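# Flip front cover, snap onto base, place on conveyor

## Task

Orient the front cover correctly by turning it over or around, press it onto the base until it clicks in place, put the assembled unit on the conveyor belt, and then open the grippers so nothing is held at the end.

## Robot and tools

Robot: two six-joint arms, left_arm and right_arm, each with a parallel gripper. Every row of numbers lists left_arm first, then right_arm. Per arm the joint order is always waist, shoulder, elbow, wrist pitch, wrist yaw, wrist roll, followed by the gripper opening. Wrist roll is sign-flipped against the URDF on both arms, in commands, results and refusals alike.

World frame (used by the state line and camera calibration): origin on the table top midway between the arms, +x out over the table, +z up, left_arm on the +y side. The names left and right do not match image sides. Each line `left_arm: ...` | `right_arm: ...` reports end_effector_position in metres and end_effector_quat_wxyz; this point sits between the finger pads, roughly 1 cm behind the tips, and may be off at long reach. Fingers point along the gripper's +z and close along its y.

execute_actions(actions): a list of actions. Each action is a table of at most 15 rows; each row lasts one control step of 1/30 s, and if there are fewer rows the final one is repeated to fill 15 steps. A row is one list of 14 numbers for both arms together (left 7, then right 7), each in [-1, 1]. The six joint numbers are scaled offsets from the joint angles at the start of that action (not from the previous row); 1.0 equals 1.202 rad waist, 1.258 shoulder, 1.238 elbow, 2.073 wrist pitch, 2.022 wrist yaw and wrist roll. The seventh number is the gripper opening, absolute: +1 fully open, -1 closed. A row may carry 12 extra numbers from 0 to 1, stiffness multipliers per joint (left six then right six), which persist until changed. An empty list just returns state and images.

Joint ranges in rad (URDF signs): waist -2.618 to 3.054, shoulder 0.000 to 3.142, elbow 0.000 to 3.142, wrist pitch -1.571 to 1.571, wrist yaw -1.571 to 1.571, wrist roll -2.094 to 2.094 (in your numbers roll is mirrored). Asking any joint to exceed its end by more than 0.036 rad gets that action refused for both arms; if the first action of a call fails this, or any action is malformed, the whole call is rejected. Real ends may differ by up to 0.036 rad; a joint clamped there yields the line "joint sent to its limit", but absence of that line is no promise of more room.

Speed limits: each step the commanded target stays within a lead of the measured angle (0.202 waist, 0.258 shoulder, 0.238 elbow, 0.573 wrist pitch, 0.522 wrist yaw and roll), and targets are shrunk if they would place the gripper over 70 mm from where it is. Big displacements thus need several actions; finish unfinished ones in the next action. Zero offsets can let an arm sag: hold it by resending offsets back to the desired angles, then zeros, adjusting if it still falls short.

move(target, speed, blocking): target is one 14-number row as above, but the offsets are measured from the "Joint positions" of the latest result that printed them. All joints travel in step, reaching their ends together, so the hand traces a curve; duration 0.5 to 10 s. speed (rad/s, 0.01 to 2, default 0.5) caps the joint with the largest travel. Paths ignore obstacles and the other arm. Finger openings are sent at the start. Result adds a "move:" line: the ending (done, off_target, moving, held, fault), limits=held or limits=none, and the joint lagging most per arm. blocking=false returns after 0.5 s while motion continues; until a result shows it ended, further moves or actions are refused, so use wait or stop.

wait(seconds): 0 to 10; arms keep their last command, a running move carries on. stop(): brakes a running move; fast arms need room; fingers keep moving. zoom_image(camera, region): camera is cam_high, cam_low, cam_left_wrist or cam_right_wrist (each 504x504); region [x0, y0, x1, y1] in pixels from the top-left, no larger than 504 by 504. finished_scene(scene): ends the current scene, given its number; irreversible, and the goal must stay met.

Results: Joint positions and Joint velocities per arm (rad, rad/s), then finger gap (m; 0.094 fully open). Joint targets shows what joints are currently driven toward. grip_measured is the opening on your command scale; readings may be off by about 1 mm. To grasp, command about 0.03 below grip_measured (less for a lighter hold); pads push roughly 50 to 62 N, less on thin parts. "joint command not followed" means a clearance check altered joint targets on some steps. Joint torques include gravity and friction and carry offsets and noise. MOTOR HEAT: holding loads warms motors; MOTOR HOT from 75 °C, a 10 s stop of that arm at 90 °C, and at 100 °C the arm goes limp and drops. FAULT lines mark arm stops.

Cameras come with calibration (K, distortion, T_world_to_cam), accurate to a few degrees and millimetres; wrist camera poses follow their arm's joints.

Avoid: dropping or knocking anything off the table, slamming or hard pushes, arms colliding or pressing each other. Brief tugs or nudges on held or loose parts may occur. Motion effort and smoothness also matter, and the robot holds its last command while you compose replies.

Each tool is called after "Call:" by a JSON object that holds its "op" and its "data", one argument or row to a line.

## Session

Call:
{"op": "execute_actions", "data": {
  "actions": []
}}

Scene clock: 0.00 s.
left_arm: end_effector_position=(+0.4497, -0.2620, +0.2626) grip_measured=+1.000 end_effector_quat_wxyz=(+0.297, -0.232, +0.709, -0.596) | right_arm: end_effector_position=(+0.2640, -0.4257, +0.2559) grip_measured=+1.000 end_effector_quat_wxyz=(+0.548, +0.706, +0.448, -0.026)
Joint names: [waist, shoulder, elbow, wrist pitch, wrist yaw, wrist roll]
Joint positions: left_arm=[-1.008  2.382  2.104  0.163 -0.077  1.432  0.094] | right_arm=[-0.071  0.81   0.791 -0.557  0.749 -1.374  0.094]
Joint velocities: left_arm=[-0.007 -0.012  0.017 -0.007 -0.066 -0.11   0.   ] | right_arm=[-0.037 -0.012 -0.012  0.022 -0.051  0.037  0.   ]
Joint torques (N m, as the arm reports them, + toward a larger Joint positions number): no reading
Motor temperatures (°C, as the motors report them): left_arm=[24 52 27 27 26 24] | right_arm=[25 39 27 23 25 23]
Joint targets: left_arm=[-1.008 2.368 2.115 0.168 -0.078 1.421] | right_arm=[-0.071 0.803 0.803 -0.558 0.760 -1.368]
Joint stiffness scale: left_arm=[1. 1. 1. 1. 1. 1.] | right_arm=[1. 1. 1. 1. 1. 1.]
camera_calibration (this result's frames):
cam_left_wrist: T_world_to_cam=[[-0.0377506, -0.146913, 0.988429, -0.283557], [-0.987693, -0.144754, -0.0592378, 0.469846], [0.151782, -0.9785, -0.139641, -0.196084], [0, 0, 0, 1]] pos_world=[0.483122, -0.165514, 0.280727]
cam_right_wrist: T_world_to_cam=[[-0.7148, -0.142865, -0.684581, 0.310805], [0.184236, 0.90586, -0.381412, 0.469129], [0.674624, -0.398758, -0.621187, -0.0704215], [0, 0, 0, 1]] pos_world=[0.183241, -0.408643, 0.347958]

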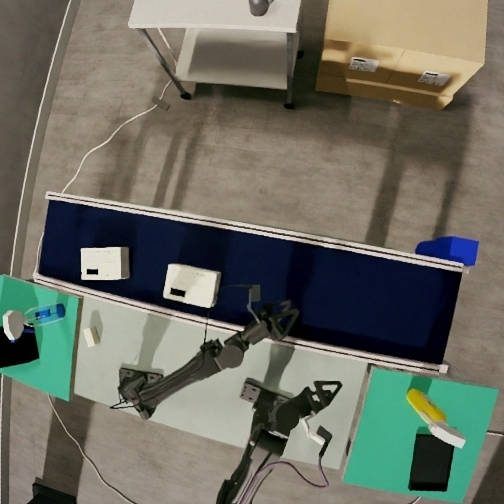

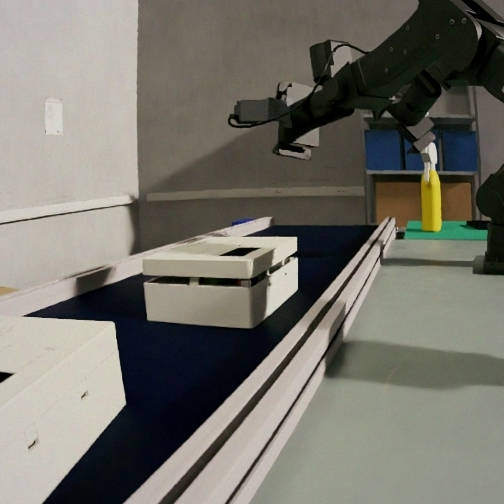

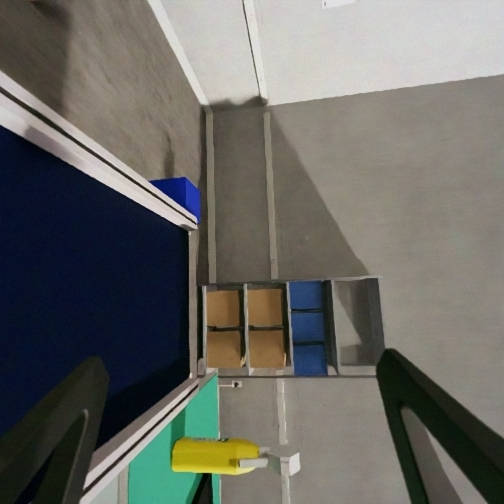

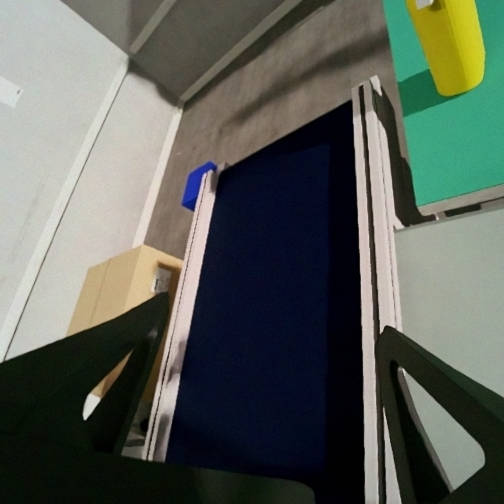

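Call:
{"op": "zoom_image", "data": {
  "camera": "cam_high",
  "region": [60, 225, 260, 345]
}}

Call:
{"op": "zoom_image", "data": {
  "camera": "cam_low",
  "region": [130, 220, 320, 340]
}}

Region (60, 225, 260, 345) of cam_high's 504x504 image, scaled by 2.520, with more detail than that image has; it fills the top 302 rows of this view, and the rest is white.

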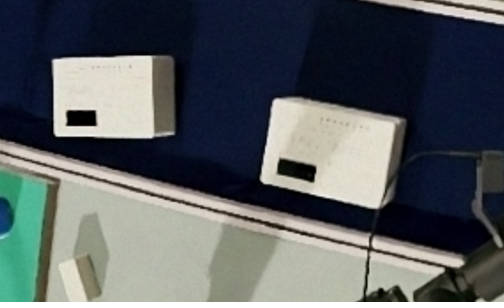

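Region (130, 220, 320, 340) of cam_low's 504x504 image, scaled by 2.653, with more detail than that image has; it fills the top 318 rows of this view, and the rest is white.

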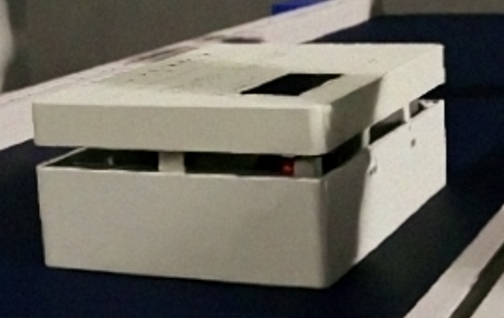

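Call:
{"op": "zoom_image", "data": {
  "camera": "cam_high",
  "region": [155, 255, 235, 315]
}}

Region (155, 255, 235, 315) of cam_high's 504x504 image, scaled by 6.300, with more detail than that image has; it fills the top 378 rows of this view, and the rest is white.

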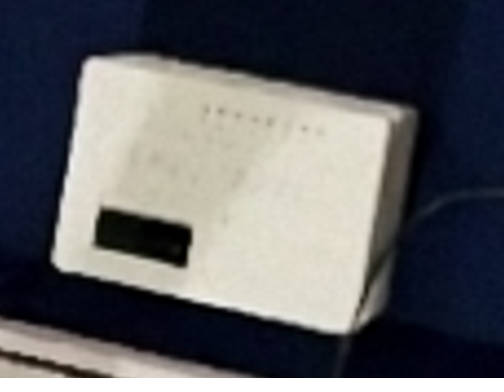

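Call:
{"op": "zoom_image", "data": {
  "camera": "cam_low",
  "region": [215, 230, 305, 310]
}}

Call:
{"op": "zoom_image", "data": {
  "camera": "cam_low",
  "region": [135, 230, 235, 310]
}}

Region (215, 230, 305, 310) of cam_low's 504x504 image, scaled by 5.600, with more detail than that image has.

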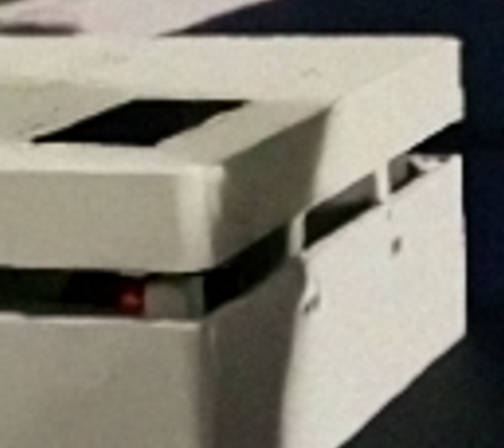

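Region (135, 230, 235, 310) of cam_low's 504x504 image, scaled by 5.040, with more detail than that image has; it fills the top 403 rows of this view, and the rest is white.

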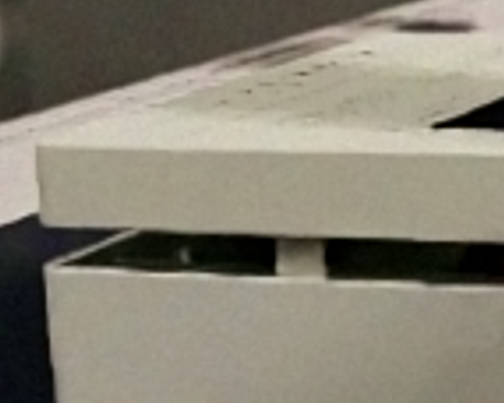

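Call:
{"op": "execute_actions", "data": {
  "actions": []
}}

Scene clock: 120.00 s.
left_arm: end_effector_position=(+0.4497, -0.2620, +0.2626) grip_measured=+1.000 end_effector_quat_wxyz=(+0.297, -0.232, +0.709, -0.596) | right_arm: end_effector_position=(+0.2640, -0.4257, +0.2559) grip_measured=+1.000 end_effector_quat_wxyz=(+0.548, +0.706, +0.448, -0.026)
Joint names: [waist, shoulder, elbow, wrist pitch, wrist yaw, wrist roll]
Joint positions: left_arm=[-1.008  2.382  2.104  0.163 -0.077  1.432  0.094] | right_arm=[-0.071  0.81   0.791 -0.557  0.749 -1.374  0.094]
Joint velocities: left_arm=[-0.007 -0.002  0.012 -0.022 -0.037 -0.037  0.   ] | right_arm=[-0.007  0.002  0.002  0.007  0.007  0.022  0.   ]
Joint torques (N m, as the arm reports them, + toward a larger Joint positions number): left_arm=[ -0.02 -14.34  10.23   2.33  -0.05  -0.11] | right_arm=[-0.03 -0.84  8.03  1.56  0.39  0.08]
Motor temperatures (°C, as the motors report them): left_arm=[24 68 32 37 25 24] | right_arm=[25 36 32 30 26 23]
Joint targets: left_arm=[-1.008 2.368 2.115 0.168 -0.078 1.421] | right_arm=[-0.071 0.803 0.803 -0.558 0.760 -1.368]
Joint stiffness scale: left_arm=[1. 1. 1. 1. 1. 1.] | right_arm=[1. 1. 1. 1. 1. 1.]
camera_calibration (this result's frames):
cam_left_wrist: T_world_to_cam=[[-0.0377506, -0.146913, 0.988429, -0.283557], [-0.987693, -0.144754, -0.0592378, 0.469846], [0.151782, -0.9785, -0.139641, -0.196084], [0, 0, 0, 1]] pos_world=[0.483122, -0.165514, 0.280727]
cam_right_wrist: T_world_to_cam=[[-0.7148, -0.142865, -0.684581, 0.310805], [0.184236, 0.90586, -0.381412, 0.469129], [0.674624, -0.398758, -0.621187, -0.0704215], [0, 0, 0, 1]] pos_world=[0.183241, -0.408643, 0.347958]

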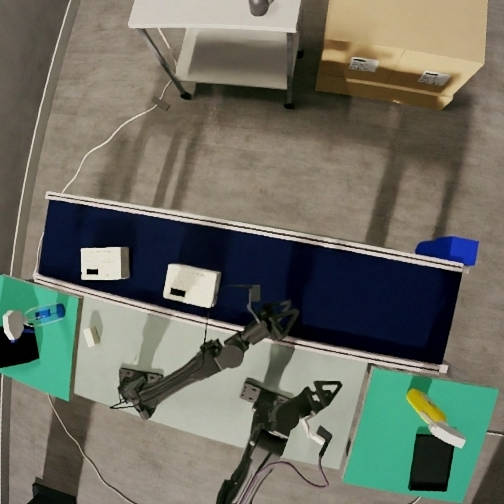

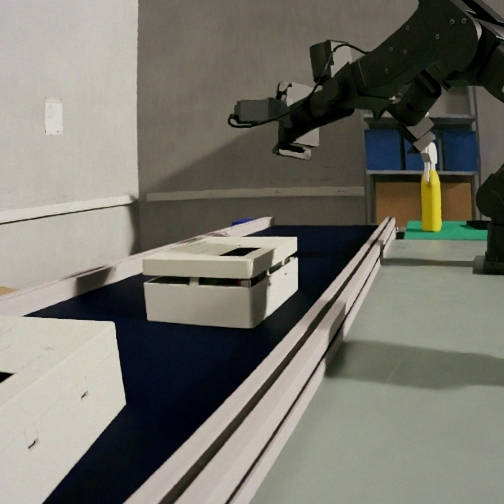

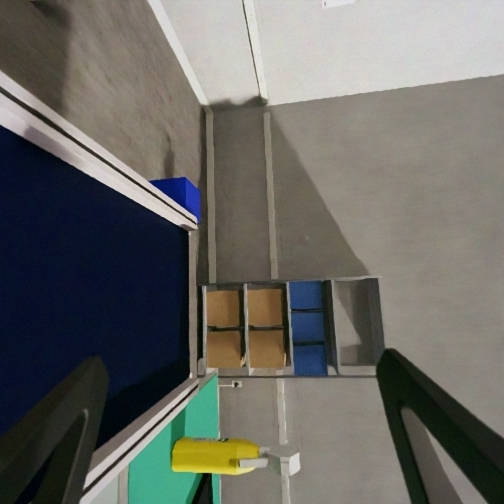

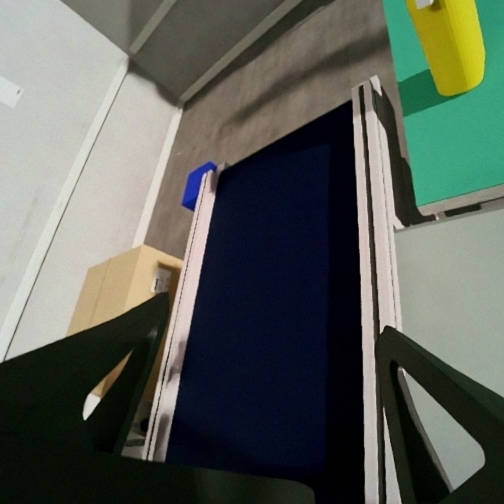

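Call:
{"op": "move", "data": {
  "target": [0.6376,-0.1782,0.0920,-0.7810,0.04,-1.0,0.28, 0,-0.0056,0.0097,-0.0005,0.0054,0.003,1],
  "speed": 1.2
}}

Scene clock: 242.67 s.
left_arm: end_effector_position=(+0.4251, +0.2305, +0.1487) grip_measured=+0.281 end_effector_quat_wxyz=(+0.058, +0.333, +0.941, +0.021) | right_arm: end_effector_position=(+0.2641, -0.4256, +0.2559) grip_measured=+1.000 end_effector_quat_wxyz=(+0.548, +0.706, +0.448, -0.026)
Joint names: [waist, shoulder, elbow, wrist pitch, wrist yaw, wrist roll]
Joint positions: left_arm=[-0.236  2.181  2.183 -1.449 -0.012 -0.584  0.06 ] | right_arm=[-0.071  0.81   0.791 -0.557  0.749 -1.374  0.094]
Joint velocities: left_arm=[-0.002 -0.002 -0.012 -0.022 -0.051 -0.007  0.   ] | right_arm=[-0.002 -0.022 -0.017  0.066  0.007  0.051  0.   ]
Joint torques (N m, as the arm reports them, + toward a larger Joint positions number): left_arm=[ -0.44 -12.18  10.47   0.8    0.15  -0.08] | right_arm=[-0.02 -0.91  8.07  1.56  0.4   0.09]
Motor temperatures (°C, as the motors report them): left_arm=[24 69 33 39 25 24] | right_arm=[25 33 33 32 26 23]
Joint targets: left_arm=[-0.241 2.158 2.218 -1.455 0.004 -0.589] | right_arm=[-0.071 0.802 0.803 -0.558 0.761 -1.368]
Joint stiffness scale: left_arm=[1. 1. 1. 1. 1. 1.] | right_arm=[1. 1. 1. 1. 1. 1.]
move: off_target (left_arm); limits=none; left_arm: farthest joint: the elbow, 0.035 radians from its target (0.114 radians at the start); right_arm: farthest joint: the elbow, 0.012 radians from its target (0.012 radians at the start)
camera_calibration (this result's frames):
cam_left_wrist: T_world_to_cam=[[-0.615527, -0.787025, -0.0414586, 0.446725], [-0.695552, 0.517746, 0.498143, 0.150334], [-0.370586, 0.335457, -0.866103, 0.300868], [0, 0, 0, 1]] pos_world=[0.491034, 0.17282, 0.204215]
cam_right_wrist: T_world_to_cam=[[-0.714461, -0.142817, -0.684944, 0.310876], [0.183944, 0.90617, -0.380815, 0.469075], [0.675063, -0.398069, -0.621153, -0.0703175], [0, 0, 0, 1]] pos_world=[0.183294, -0.408655, 0.347886]

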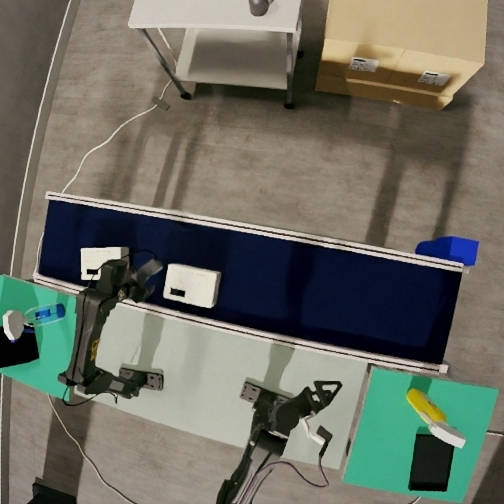

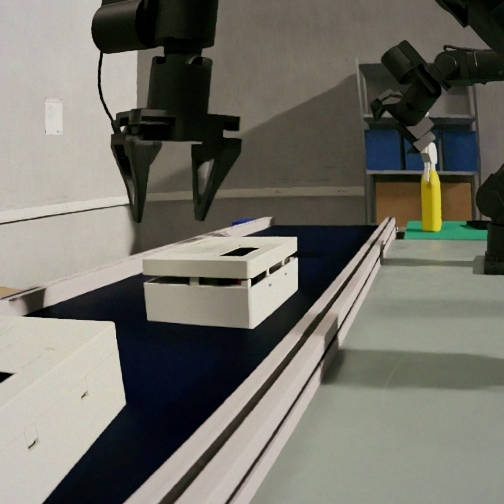

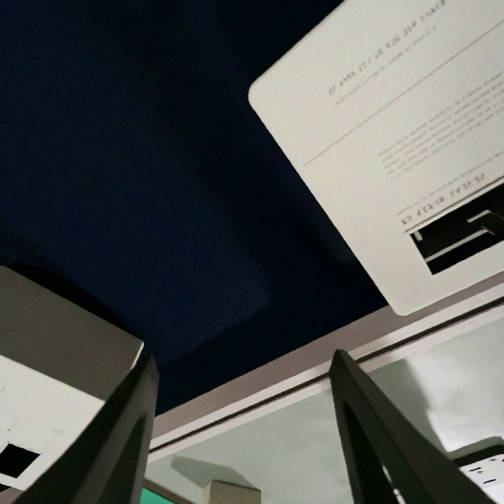

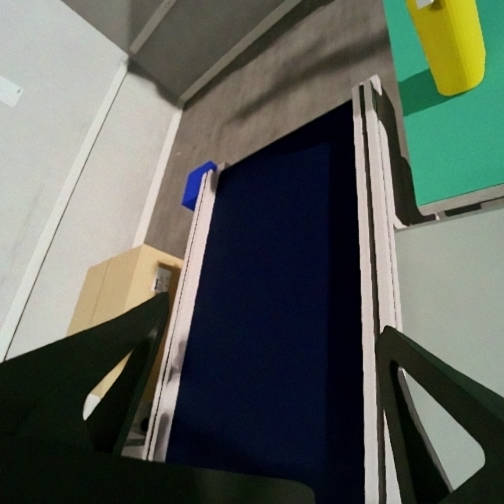

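Call:
{"op": "zoom_image", "data": {
  "camera": "cam_left_wrist",
  "region": [360,160,504,320]
}}

Region (360, 160, 504, 320) of cam_left_wrist's 504x504 image, scaled by 3.150, with more detail than that image has; it fills the left 454 columns of this view, and the rest is white.

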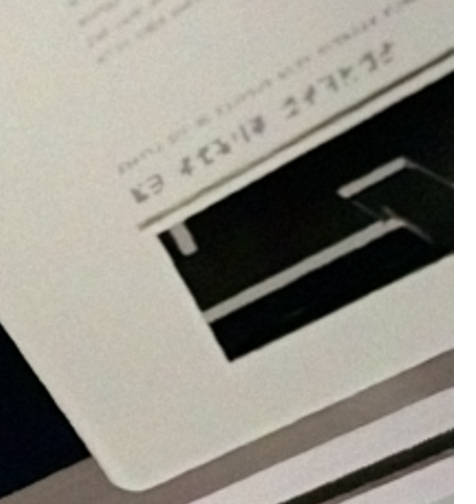

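Call:
{"op": "move", "data": {
  "target": [-0.012,-0.0405,-0.3187,0.1972,0.016,-0.4364,0.28, 0.1003,0.6499,0.6365,-0.4423,-0.3704,1.0,-0.43],
  "speed": 1.2
}}

Scene clock: 299.60 s.
left_arm: end_effector_position=(+0.4369, +0.2244, +0.0647) grip_measured=+0.281 end_effector_quat_wxyz=(+0.066, +0.703, +0.706, +0.053) | right_arm: end_effector_position=(+0.3310, -0.2854, +0.1735) grip_measured=-0.428 end_effector_quat_wxyz=(+0.008, -0.266, +0.964, -0.011)
Joint names: [waist, shoulder, elbow, wrist pitch, wrist yaw, wrist roll]
Joint positions: left_arm=[-0.242  2.159  1.806 -1.048 -0.    -1.462  0.06 ] | right_arm=[ 0.042  1.626  1.544 -1.464  0.015  0.642  0.027]
Joint velocities: left_arm=[ 0.007  0.002 -0.007  0.051 -0.007 -0.007  0.001] | right_arm=[ 0.012  0.002 -0.002  0.051 -0.051  0.037  0.   ]
Joint torques (N m, as the arm reports them, + toward a larger Joint positions number): left_arm=[ -0.71 -12.74   6.56   0.98   0.19  -0.03] | right_arm=[ 0.64 -6.04  8.88  0.12 -0.11  0.08]
Motor temperatures (°C, as the motors report them): left_arm=[24 65 32 32 25 24] | right_arm=[25 32 34 32 26 23]
Joint targets: left_arm=[-0.251 2.130 1.788 -1.040 0.020 -1.466] | right_arm=[0.049 1.627 1.579 -1.474 -0.000 0.648]
Joint stiffness scale: left_arm=[1. 1. 1. 1. 1. 1.] | right_arm=[1. 1. 1. 1. 1. 1.]
move: off_target (left_arm, right_arm); limits=none; left_arm: farthest joint: the shoulder, 0.029 radians from its target (0.051 radians at the start); right_arm: farthest joint: the elbow, 0.035 radians from its target (0.788 radians at the start)
camera_calibration (this result's frames):
cam_left_wrist: T_world_to_cam=[[-0.990898, -0.0225984, -0.132705, 0.444032], [-0.0935702, 0.824344, 0.558302, -0.13215], [0.096778, 0.565638, -0.818955, -0.0244044], [0, 0, 0, 1]] pos_world=[0.429987, 0.132776, 0.112719]
cam_right_wrist: T_world_to_cam=[[0.637727, -0.769504, -0.0341885, -0.41705], [-0.664227, -0.571868, 0.481424, 0.0076274], [-0.390009, -0.284308, -0.875821, 0.318325], [0, 0, 0, 1]] pos_world=[0.39518, -0.226057, 0.260866]

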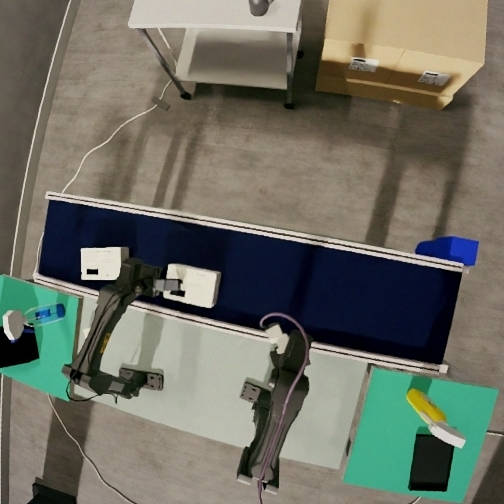

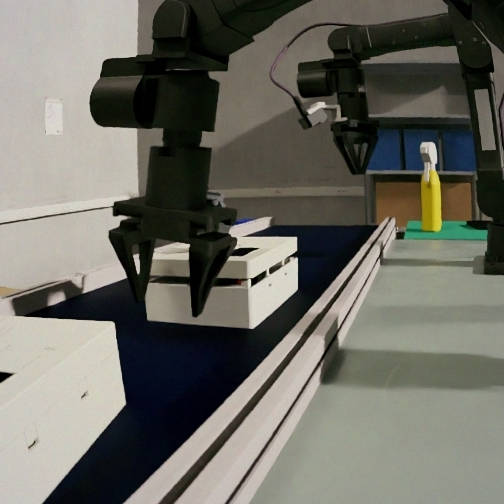

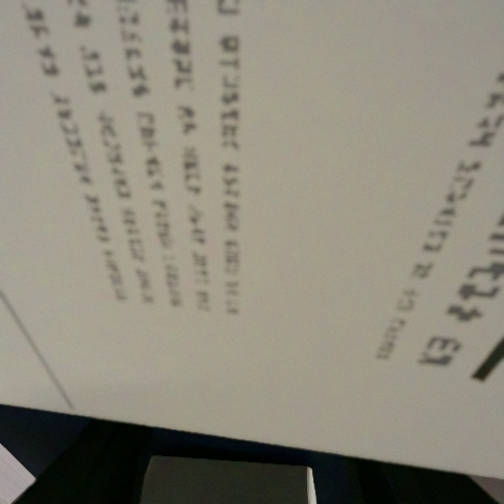

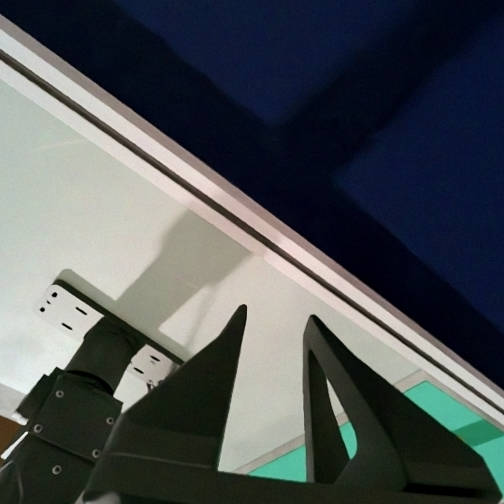

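Call:
{"op": "execute_actions", "data": {
  "actions": [
    [[-0.0075,-0.026,-0.008,-0.003,0.0099,-0.002,0.28,0.0058,0.0008,0.0283,-0.0048,-0.0074,0.003,-0.43],[-0.0075,-0.029,-0.004,-0.005,0.0099,-0.002,0.28,0.0058,0.0008,0.0283,-0.0048,-0.0074,0.003,-0.43],[-0.0075,-0.032,0.0,-0.007,0.0099,-0.002,0.28,0.0058,0.0008,0.0283,-0.0048,-0.0074,0.003,-0.43],[-0.0075,-0.035,0.004,-0.009,0.0099,-0.002,0.28,0.0058,0.0008,0.0283,-0.0048,-0.0074,0.003,-0.43],[-0.0075,-0.038,0.007,-0.011,0.0099,-0.002,0.28,0.0058,0.0008,0.0283,-0.0048,-0.0074,0.003,-0.43],[-0.0075,-0.041,0.010,-0.013,0.0099,-0.002,0.28,0.0058,0.0008,0.0283,-0.0048,-0.0074,0.003,-0.43],[-0.0075,-0.044,0.010,-0.015,0.0099,-0.002,0.28,0.0058,0.0008,0.0283,-0.0048,-0.0074,0.003,-0.43],[-0.0075,-0.046,0.010,-0.016,0.0099,-0.002,0.28,0.0058,0.0008,0.0283,-0.0048,-0.0074,0.003,-0.43],[-0.0075,-0.048,0.010,-0.017,0.0099,-0.002,0.28,0.0058,0.0008,0.0283,-0.0048,-0.0074,0.003,-0.43]]
  ]
}}

Scene clock: 391.03 s.
left_arm: end_effector_position=(+0.4342, +0.2247, +0.0816) grip_measured=+0.281 end_effector_quat_wxyz=(+0.074, +0.702, +0.706, +0.060) | right_arm: end_effector_position=(+0.3310, -0.2853, +0.1735) grip_measured=-0.428 end_effector_quat_wxyz=(+0.009, -0.267, +0.964, -0.011)
Joint names: [waist, shoulder, elbow, wrist pitch, wrist yaw, wrist roll]
Joint positions: left_arm=[-0.242  2.119  1.806 -1.066 -0.    -1.462  0.06 ] | right_arm=[ 0.042  1.626  1.544 -1.464  0.015  0.643  0.027]
Joint velocities: left_arm=[-0.012  0.007 -0.012 -0.037 -0.095  0.022 -0.   ] | right_arm=[-0.002 -0.007  0.002 -0.081 -0.051  0.007 -0.001]
Joint torques (N m, as the arm reports them, + toward a larger Joint positions number): left_arm=[ -0.76 -12.13   9.     0.83   0.17   0.  ] | right_arm=[ 0.59 -6.07  8.83  0.11 -0.16  0.08]
Motor temperatures (°C, as the motors report them): left_arm=[24 65 29 30 25 24] | right_arm=[25 35 36 27 25 23]
Joint targets: left_arm=[-0.251 2.099 1.818 -1.083 0.020 -1.466] | right_arm=[0.049 1.627 1.579 -1.474 -0.000 0.648]
Joint stiffness scale: left_arm=[1. 1. 1. 1. 1. 1.] | right_arm=[1. 1. 1. 1. 1. 1.]
camera_calibration (this result's frames):
cam_left_wrist: T_world_to_cam=[[-0.987797, -0.0229218, -0.154051, 0.444057], [-0.105602, 0.825599, 0.554288, -0.136784], [0.114479, 0.563792, -0.817945, -0.0178432], [0, 0, 0, 1]] pos_world=[0.426236, 0.133167, 0.12963]
cam_right_wrist: T_world_to_cam=[[0.638614, -0.768756, -0.0344483, -0.417037], [-0.663577, -0.572804, 0.481209, 0.00722615], [-0.389664, -0.284448, -0.875929, 0.318211], [0, 0, 0, 1]] pos_world=[0.395116, -0.225946, 0.260887]

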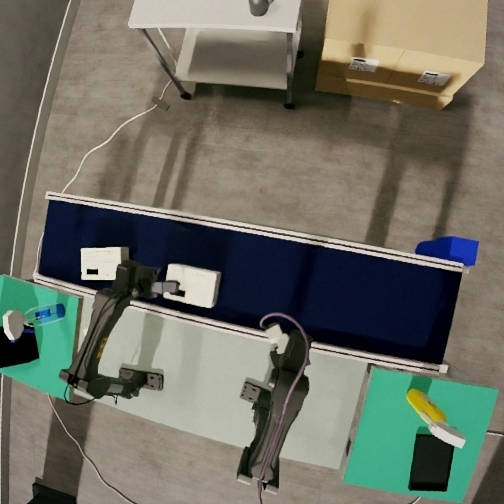

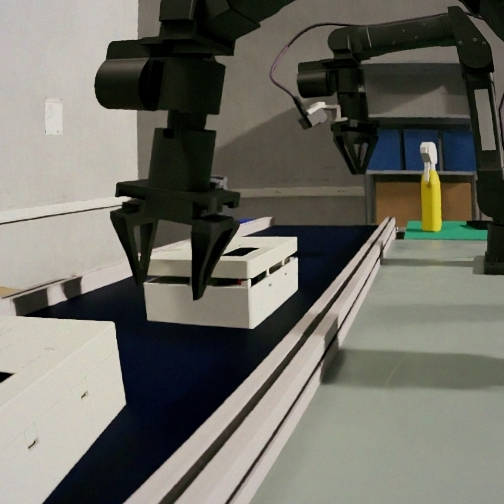

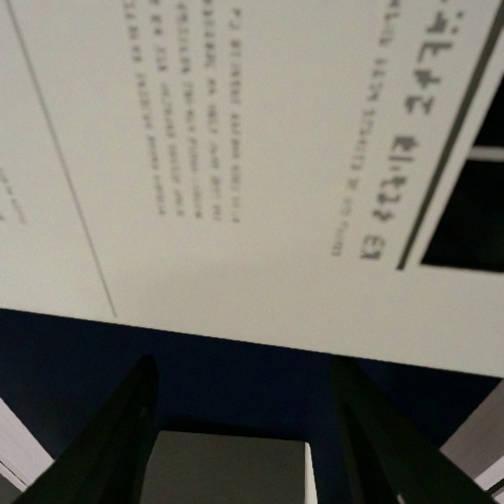

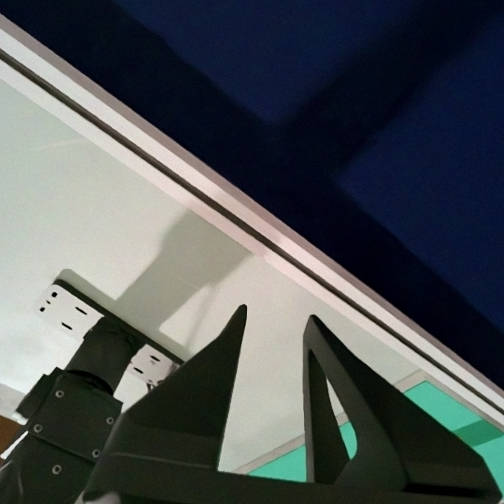

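Call:
{"op": "move", "data": {
  "target": [-0.3606,0.2591,0.4410,-0.0984,0.0297,0.2077,0.28, 0.0058,0.0008,0.0283,-0.0048,-0.0074,0.186,-0.43],
  "speed": 0.22
}}

Scene clock: 421.07 s.
left_arm: end_effector_position=(+0.4252, +0.0077, +0.0748) grip_measured=+0.281 end_effector_quat_wxyz=(+0.092, +0.707, +0.701, +0.012) | right_arm: end_effector_position=(+0.3310, -0.2853, +0.1735) grip_measured=-0.428 end_effector_quat_wxyz=(+0.006, -0.440, +0.898, -0.013)
Joint names: [waist, shoulder, elbow, wrist pitch, wrist yaw, wrist roll]
Joint positions: left_arm=[-0.666  2.438  2.315 -1.265  0.025 -1.049  0.06 ] | right_arm=[ 0.042  1.626  1.544 -1.464  0.015  1.013  0.027]
Joint velocities: left_arm=[-0.012 -0.012  0.012  0.037  0.037 -0.11  -0.   ] | right_arm=[ 0.002 -0.007 -0.012 -0.007 -0.037 -0.037 -0.   ]
Joint torques (N m, as the arm reports them, + toward a larger Joint positions number): left_arm=[ -0.82 -12.11  10.76   0.92   0.32   0.13] | right_arm=[ 0.59 -6.07  8.84  0.11 -0.16  0.07]
Motor temperatures (°C, as the motors report them): left_arm=[24 63 31 29 25 24] | right_arm=[25 35 36 27 25 23]
Joint targets: left_arm=[-0.676 2.445 2.352 -1.270 0.060 -1.042] | right_arm=[0.049 1.627 1.579 -1.474 -0.000 1.019]
Joint stiffness scale: left_arm=[1. 1. 1. 1. 1. 1.] | right_arm=[1. 1. 1. 1. 1. 1.]
move: off_target (left_arm, right_arm); limits=none; left_arm: farthest joint: the elbow, 0.037 radians from its target (0.546 radians at the start); right_arm: farthest joint: the elbow, 0.036 radians from its target (0.036 radians at the start)
camera_calibration (this result's frames):
cam_left_wrist: T_world_to_cam=[[-0.993888, -0.0122791, -0.10971, 0.428405], [-0.06379, 0.874968, 0.47996, 0.0325848], [0.0900989, 0.484025, -0.870403, 0.114899], [0, 0, 0, 1]] pos_world=[0.417512, -0.0788642, 0.131369]
cam_right_wrist: T_world_to_cam=[[0.873177, -0.486214, -0.0340197, -0.414124], [-0.409358, -0.769457, 0.490267, -0.134597], [-0.264552, -0.414164, -0.870908, 0.238918], [0, 0, 0, 1]] pos_world=[0.369712, -0.205968, 0.259976]

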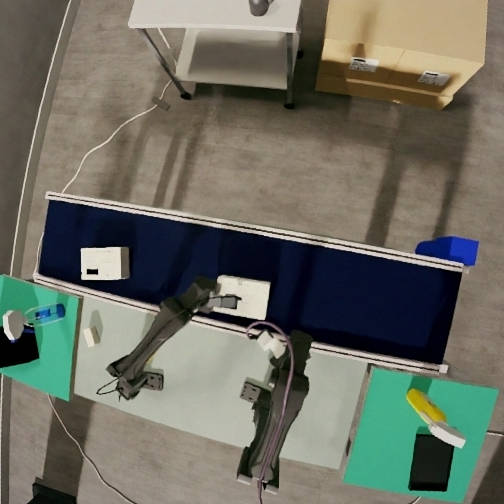

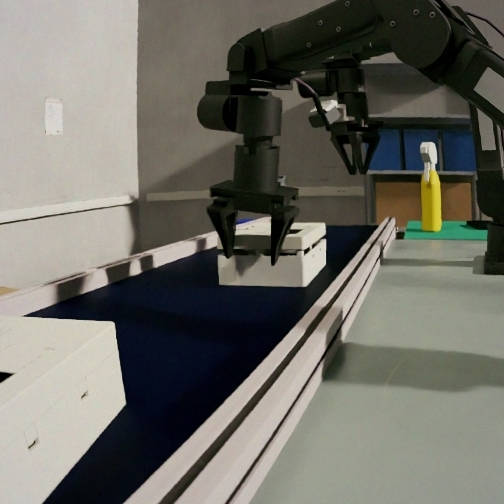

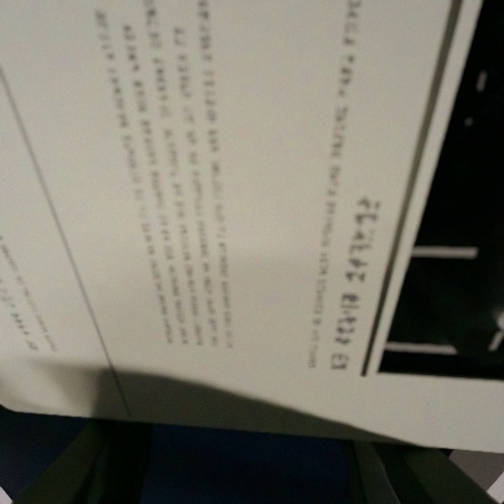

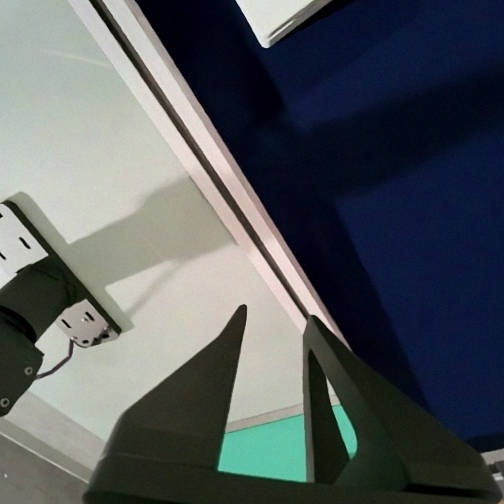

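Call:
{"op": "zoom_image", "data": {
  "camera": "cam_low",
  "region": [190,170,350,310]
}}

Call:
{"op": "zoom_image", "data": {
  "camera": "cam_high",
  "region": [170,250,330,370]
}}

Region (190, 170, 350, 310) of cam_low's 504x504 image, scaled by 3.150, with more detail than that image has; it fills the top 441 rows of this view, and the rest is white.

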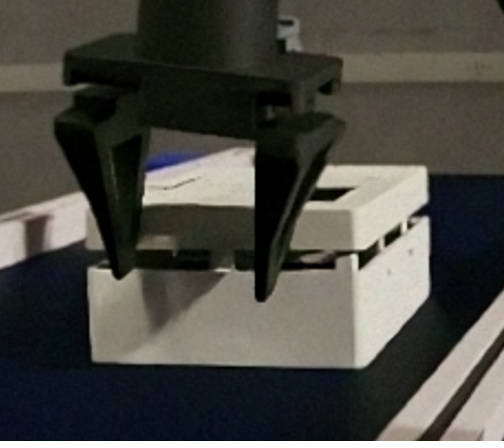

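Region (170, 250, 330, 370) of cam_high's 504x504 image, scaled by 3.150, with more detail than that image has; it fills the top 378 rows of this view, and the rest is white.

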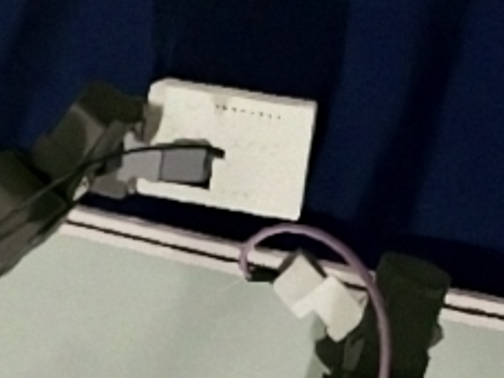

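Call:
{"op": "move", "data": {
  "target": [0.554,-0.682,-0.610,-0.094,-0.012,0,0.28, 0.5418,0.3080,0.3515,-0.0198,-0.0148,0.0097,-0.43],
  "speed": 0.8
}}

Scene clock: 519.47 s.
left_arm: end_effector_position=(+0.2733, +0.3132, +0.1925) grip_measured=+0.281 end_effector_quat_wxyz=(+0.041, +0.440, +0.897, +0.030) | right_arm: end_effector_position=(+0.3688, -0.0508, +0.1507) grip_measured=-0.428 end_effector_quat_wxyz=(-0.004, +0.711, -0.703, -0.001)
Joint names: [waist, shoulder, elbow, wrist pitch, wrist yaw, wrist roll]
Joint positions: left_arm=[-0.001  1.591  1.579 -1.457 -0.003 -1.049  0.06 ] | right_arm=[ 0.698  2.016  1.944 -1.492 -0.003  1.027  0.027]
Joint velocities: left_arm=[-0.017 -0.012 -0.017 -0.051 -0.051 -0.051 -0.   ] | right_arm=[ 0.007 -0.002  0.017 -0.11  -0.007  0.037 -0.   ]
Joint torques (N m, as the arm reports them, + toward a larger Joint positions number): left_arm=[ 0.04 -6.76  6.07  0.82  0.04  0.  ] | right_arm=[-0.37 -9.74  8.78  0.06 -0.13  0.08]
Motor temperatures (°C, as the motors report them): left_arm=[24 62 33 28 25 24] | right_arm=[25 35 37 25 25 23]
Joint targets: left_arm=[-0.000 1.580 1.560 -1.460 0.000 -1.049] | right_arm=[0.693 2.013 1.979 -1.505 -0.015 1.033]
Joint stiffness scale: left_arm=[1. 1. 1. 1. 1. 1.] | right_arm=[1. 1. 1. 1. 1. 1.]
move: off_target (right_arm); limits=none; left_arm: farthest joint: the elbow, 0.019 radians from its target (0.755 radians at the start); right_arm: farthest joint: the elbow, 0.035 radians from its target (0.436 radians at the start)
camera_calibration (this result's frames):
cam_left_wrist: T_world_to_cam=[[-0.778549, -0.625241, -0.0541803, 0.416506], [-0.549955, 0.638107, 0.538859, -0.105118], [-0.302344, 0.449325, -0.840652, 0.195572], [0, 0, 0, 1]] pos_world=[0.32559, 0.239617, 0.243618]
cam_right_wrist: T_world_to_cam=[[0.98511, 0.162287, -0.0567588, -0.338833], [0.169411, -0.860005, 0.481344, -0.144203], [0.0293033, -0.483792, -0.874692, 0.214825], [0, 0, 0, 1]] pos_world=[0.351922, 0.0349043, 0.238085]

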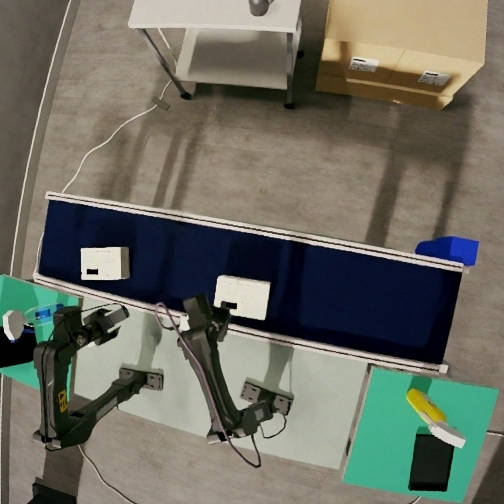

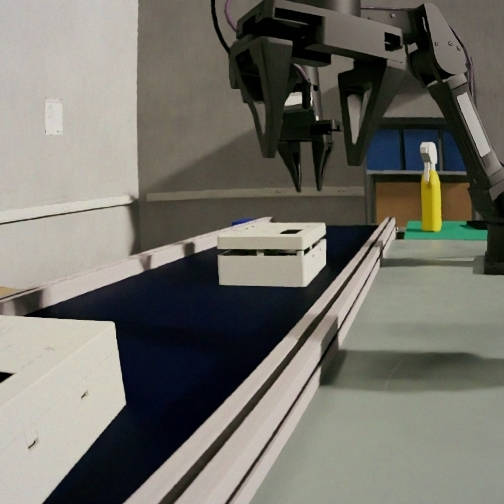

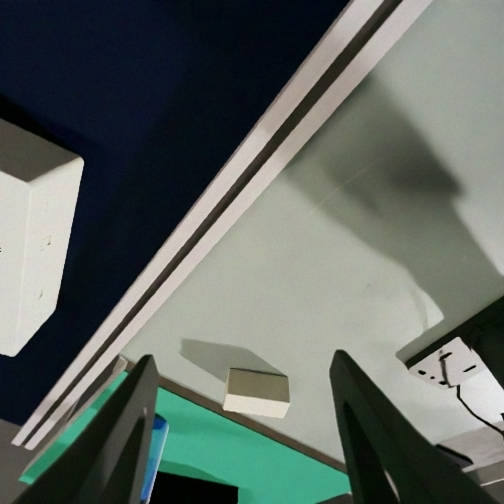

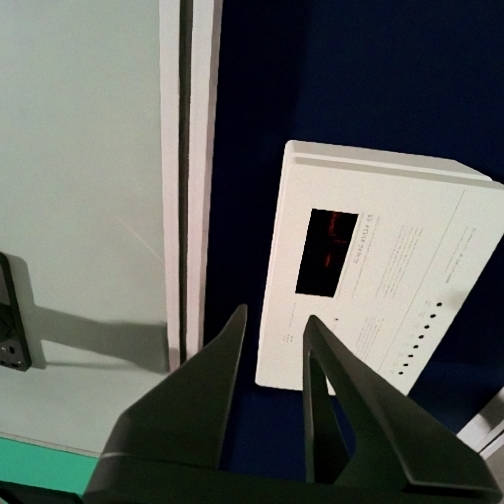

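Call:
{"op": "zoom_image", "data": {
  "camera": "cam_right_wrist",
  "region": [230,120,410,340]
}}

Region (230, 120, 410, 340) of cam_right_wrist's 504x504 image, scaled by 2.291, with more detail than that image has; it fills the left 412 columns of this view, and the rest is white.

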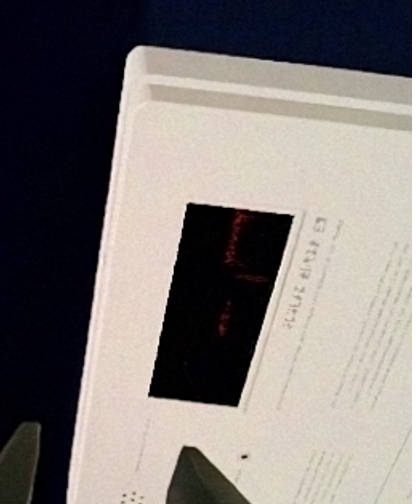

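Call:
{"op": "zoom_image", "data": {
  "camera": "cam_right_wrist",
  "region": [240,130,340,310]
}}

Region (240, 130, 340, 310) of cam_right_wrist's 504x504 image, scaled by 2.800, with more detail than that image has.

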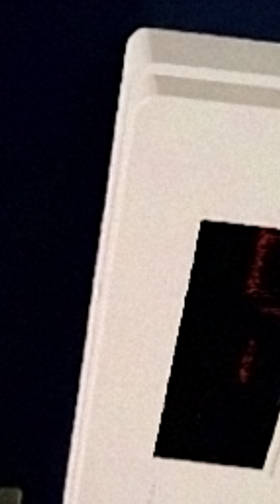

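Call:
{"op": "move", "data": {
  "target": [0,-0.0087,0.005,-0.001,0,0,0.28, -0.0067,0.0262,-0.1147,0.0810,-0.003,0.0326,-0.43],
  "speed": 0.2
}}

Scene clock: 622.03 s.
left_arm: end_effector_position=(+0.2733, +0.3132, +0.1925) grip_measured=+0.281 end_effector_quat_wxyz=(+0.041, +0.440, +0.897, +0.030) | right_arm: end_effector_position=(+0.3774, -0.0456, +0.1057) grip_measured=-0.428 end_effector_quat_wxyz=(-0.001, +0.732, -0.682, -0.001)
Joint names: [waist, shoulder, elbow, wrist pitch, wrist yaw, wrist roll]
Joint positions: left_arm=[-0.001  1.591  1.579 -1.457 -0.003 -1.049  0.06 ] | right_arm=[ 0.698  2.05   1.814 -1.335 -0.003  1.087  0.027]
Joint velocities: left_arm=[ 0.017 -0.012  0.007 -0.037 -0.081  0.037 -0.   ] | right_arm=[-0.002  0.007 -0.022 -0.022  0.007 -0.022  0.   ]
Joint torques (N m, as the arm reports them, + toward a larger Joint positions number): left_arm=[ 0.05 -6.79  8.07  0.78 -0.01  0.03] | right_arm=[-0.75 -9.97  5.06  0.27 -0.07  0.07]
Motor temperatures (°C, as the motors report them): left_arm=[24 51 29 27 25 24] | right_arm=[25 41 38 24 25 23]
Joint targets: left_arm=[-0.001 1.580 1.585 -1.459 -0.003 -1.049] | right_arm=[0.690 2.049 1.802 -1.324 -0.009 1.093]
Joint stiffness scale: left_arm=[1. 1. 1. 1. 1. 1.] | right_arm=[1. 1. 1. 1. 1. 1.]
move: done; limits=none; left_arm: farthest joint: the shoulder, 0.011 radians from its target (0.011 radians at the start); right_arm: farthest joint: the elbow, 0.012 radians from its target (0.142 radians at the start)
camera_calibration (this result's frames):
cam_left_wrist: T_world_to_cam=[[-0.778549, -0.625241, -0.0541803, 0.416506], [-0.549955, 0.638107, 0.538859, -0.105118], [-0.302344, 0.449325, -0.840652, 0.195572], [0, 0, 0, 1]] pos_world=[0.32559, 0.239617, 0.243618]
cam_right_wrist: T_world_to_cam=[[0.97326, 0.221127, -0.0621943, -0.342945], [0.223222, -0.846575, 0.483201, -0.139341], [0.0541966, -0.484163, -0.873298, 0.168229], [0, 0, 0, 1]] pos_world=[0.355761, 0.0393223, 0.192915]

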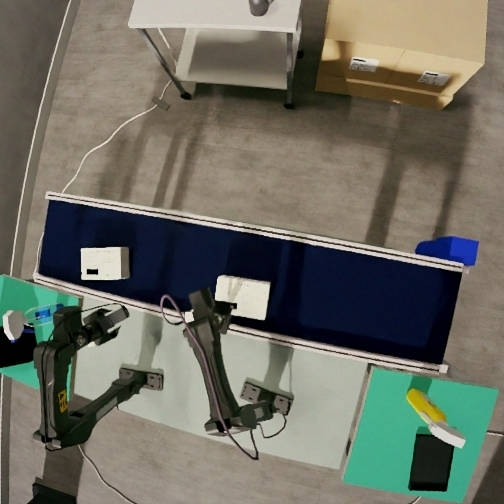

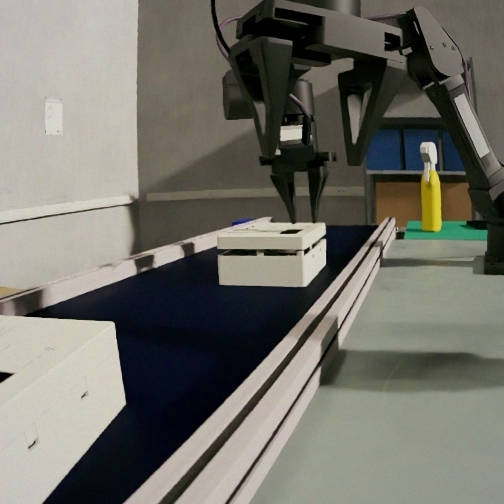

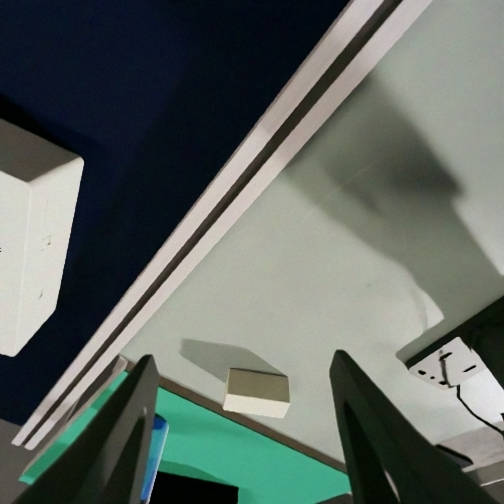

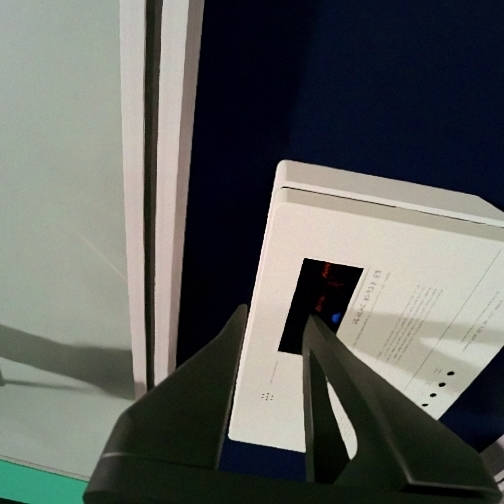

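Call:
{"op": "zoom_image", "data": {
  "camera": "cam_right_wrist",
  "region": [210,230,390,410]
}}

Region (210, 230, 390, 410) of cam_right_wrist's 504x504 image, scaled by 2.800, with more detail than that image has.

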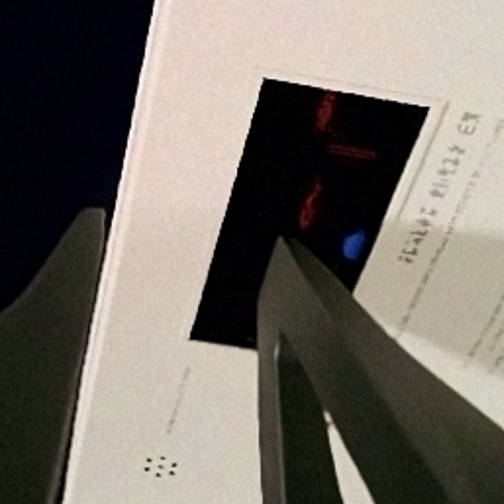

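Call:
{"op": "move", "data": {
  "target": [0,-0.0087,0.005,-0.001,0,0,0.28, 0.0,-0.006,-0.0664,0.0367,-0.003,0.003,-0.43],
  "speed": 0.1
}}

Scene clock: 693.17 s.
left_arm: end_effector_position=(+0.2733, +0.3132, +0.1925) grip_measured=+0.281 end_effector_quat_wxyz=(+0.041, +0.440, +0.897, +0.030) | right_arm: end_effector_position=(+0.3755, -0.0468, +0.0911) grip_measured=-0.428 end_effector_quat_wxyz=(+0.003, +0.732, -0.682, -0.002)
Joint names: [waist, shoulder, elbow, wrist pitch, wrist yaw, wrist roll]
Joint positions: left_arm=[-0.001  1.591  1.579 -1.457 -0.003 -1.049  0.06 ] | right_arm=[ 0.698  2.05   1.756 -1.284 -0.003  1.088  0.027]
Joint velocities: left_arm=[-0.022 -0.002  0.022  0.022  0.022  0.081 -0.001] | right_arm=[ 0.022 -0.002 -0.002 -0.051 -0.037  0.066  0.001]
Joint torques (N m, as the arm reports them, + toward a larger Joint positions number): left_arm=[-0.06 -6.82  8.11  0.79 -0.04  0.03] | right_arm=[ -0.03 -10.45   4.05   0.41  -0.08   0.08]
Motor temperatures (°C, as the motors report them): left_arm=[24 48 30 27 24 23] | right_arm=[25 42 34 24 25 23]
Joint targets: left_arm=[-0.001 1.580 1.585 -1.459 -0.003 -1.049] | right_arm=[0.698 2.042 1.732 -1.259 -0.009 1.093]
Joint stiffness scale: left_arm=[1. 1. 1. 1. 1. 1.] | right_arm=[1. 1. 1. 1. 1. 1.]
move: off_target (right_arm); limits=none; left_arm: farthest joint: the shoulder, 0.011 radians from its target (0.011 radians at the start); right_arm: farthest joint: the elbow, 0.025 radians from its target (0.083 radians at the start)
camera_calibration (this result's frames):
cam_left_wrist: T_world_to_cam=[[-0.778549, -0.625241, -0.0541803, 0.416506], [-0.549955, 0.638107, 0.538859, -0.105118], [-0.302344, 0.449325, -0.840652, 0.195572], [0, 0, 0, 1]] pos_world=[0.32559, 0.239617, 0.243618]
cam_right_wrist: T_world_to_cam=[[0.972762, 0.221214, -0.0692712, -0.340916], [0.22659, -0.844388, 0.485453, -0.13428], [0.0488973, -0.487927, -0.871514, 0.15662], [0, 0, 0, 1]] pos_world=[0.354398, 0.0384503, 0.178068]

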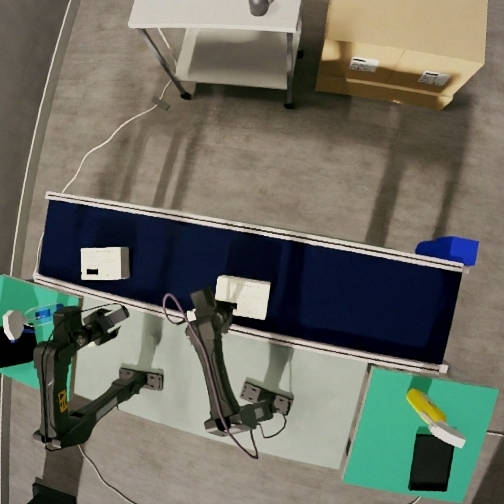

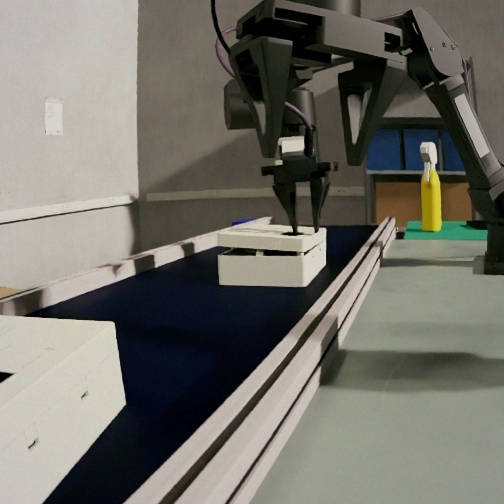

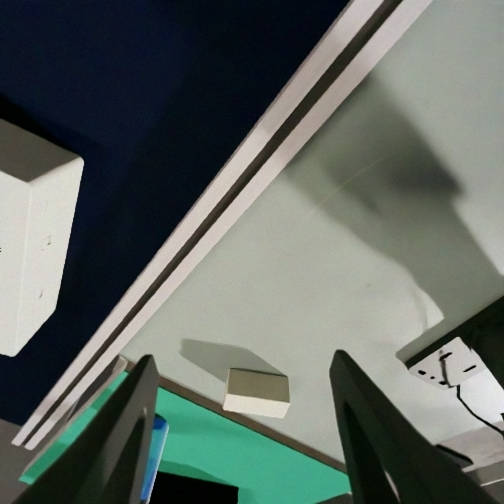

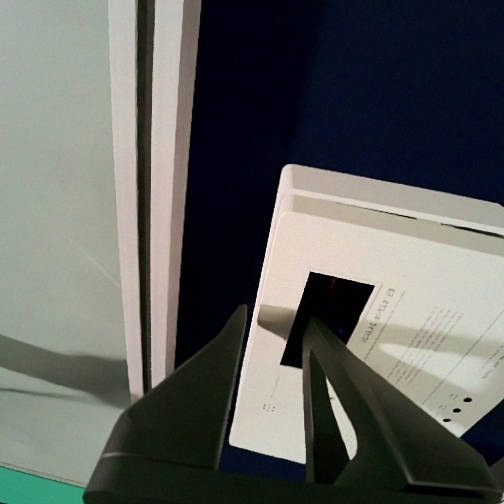

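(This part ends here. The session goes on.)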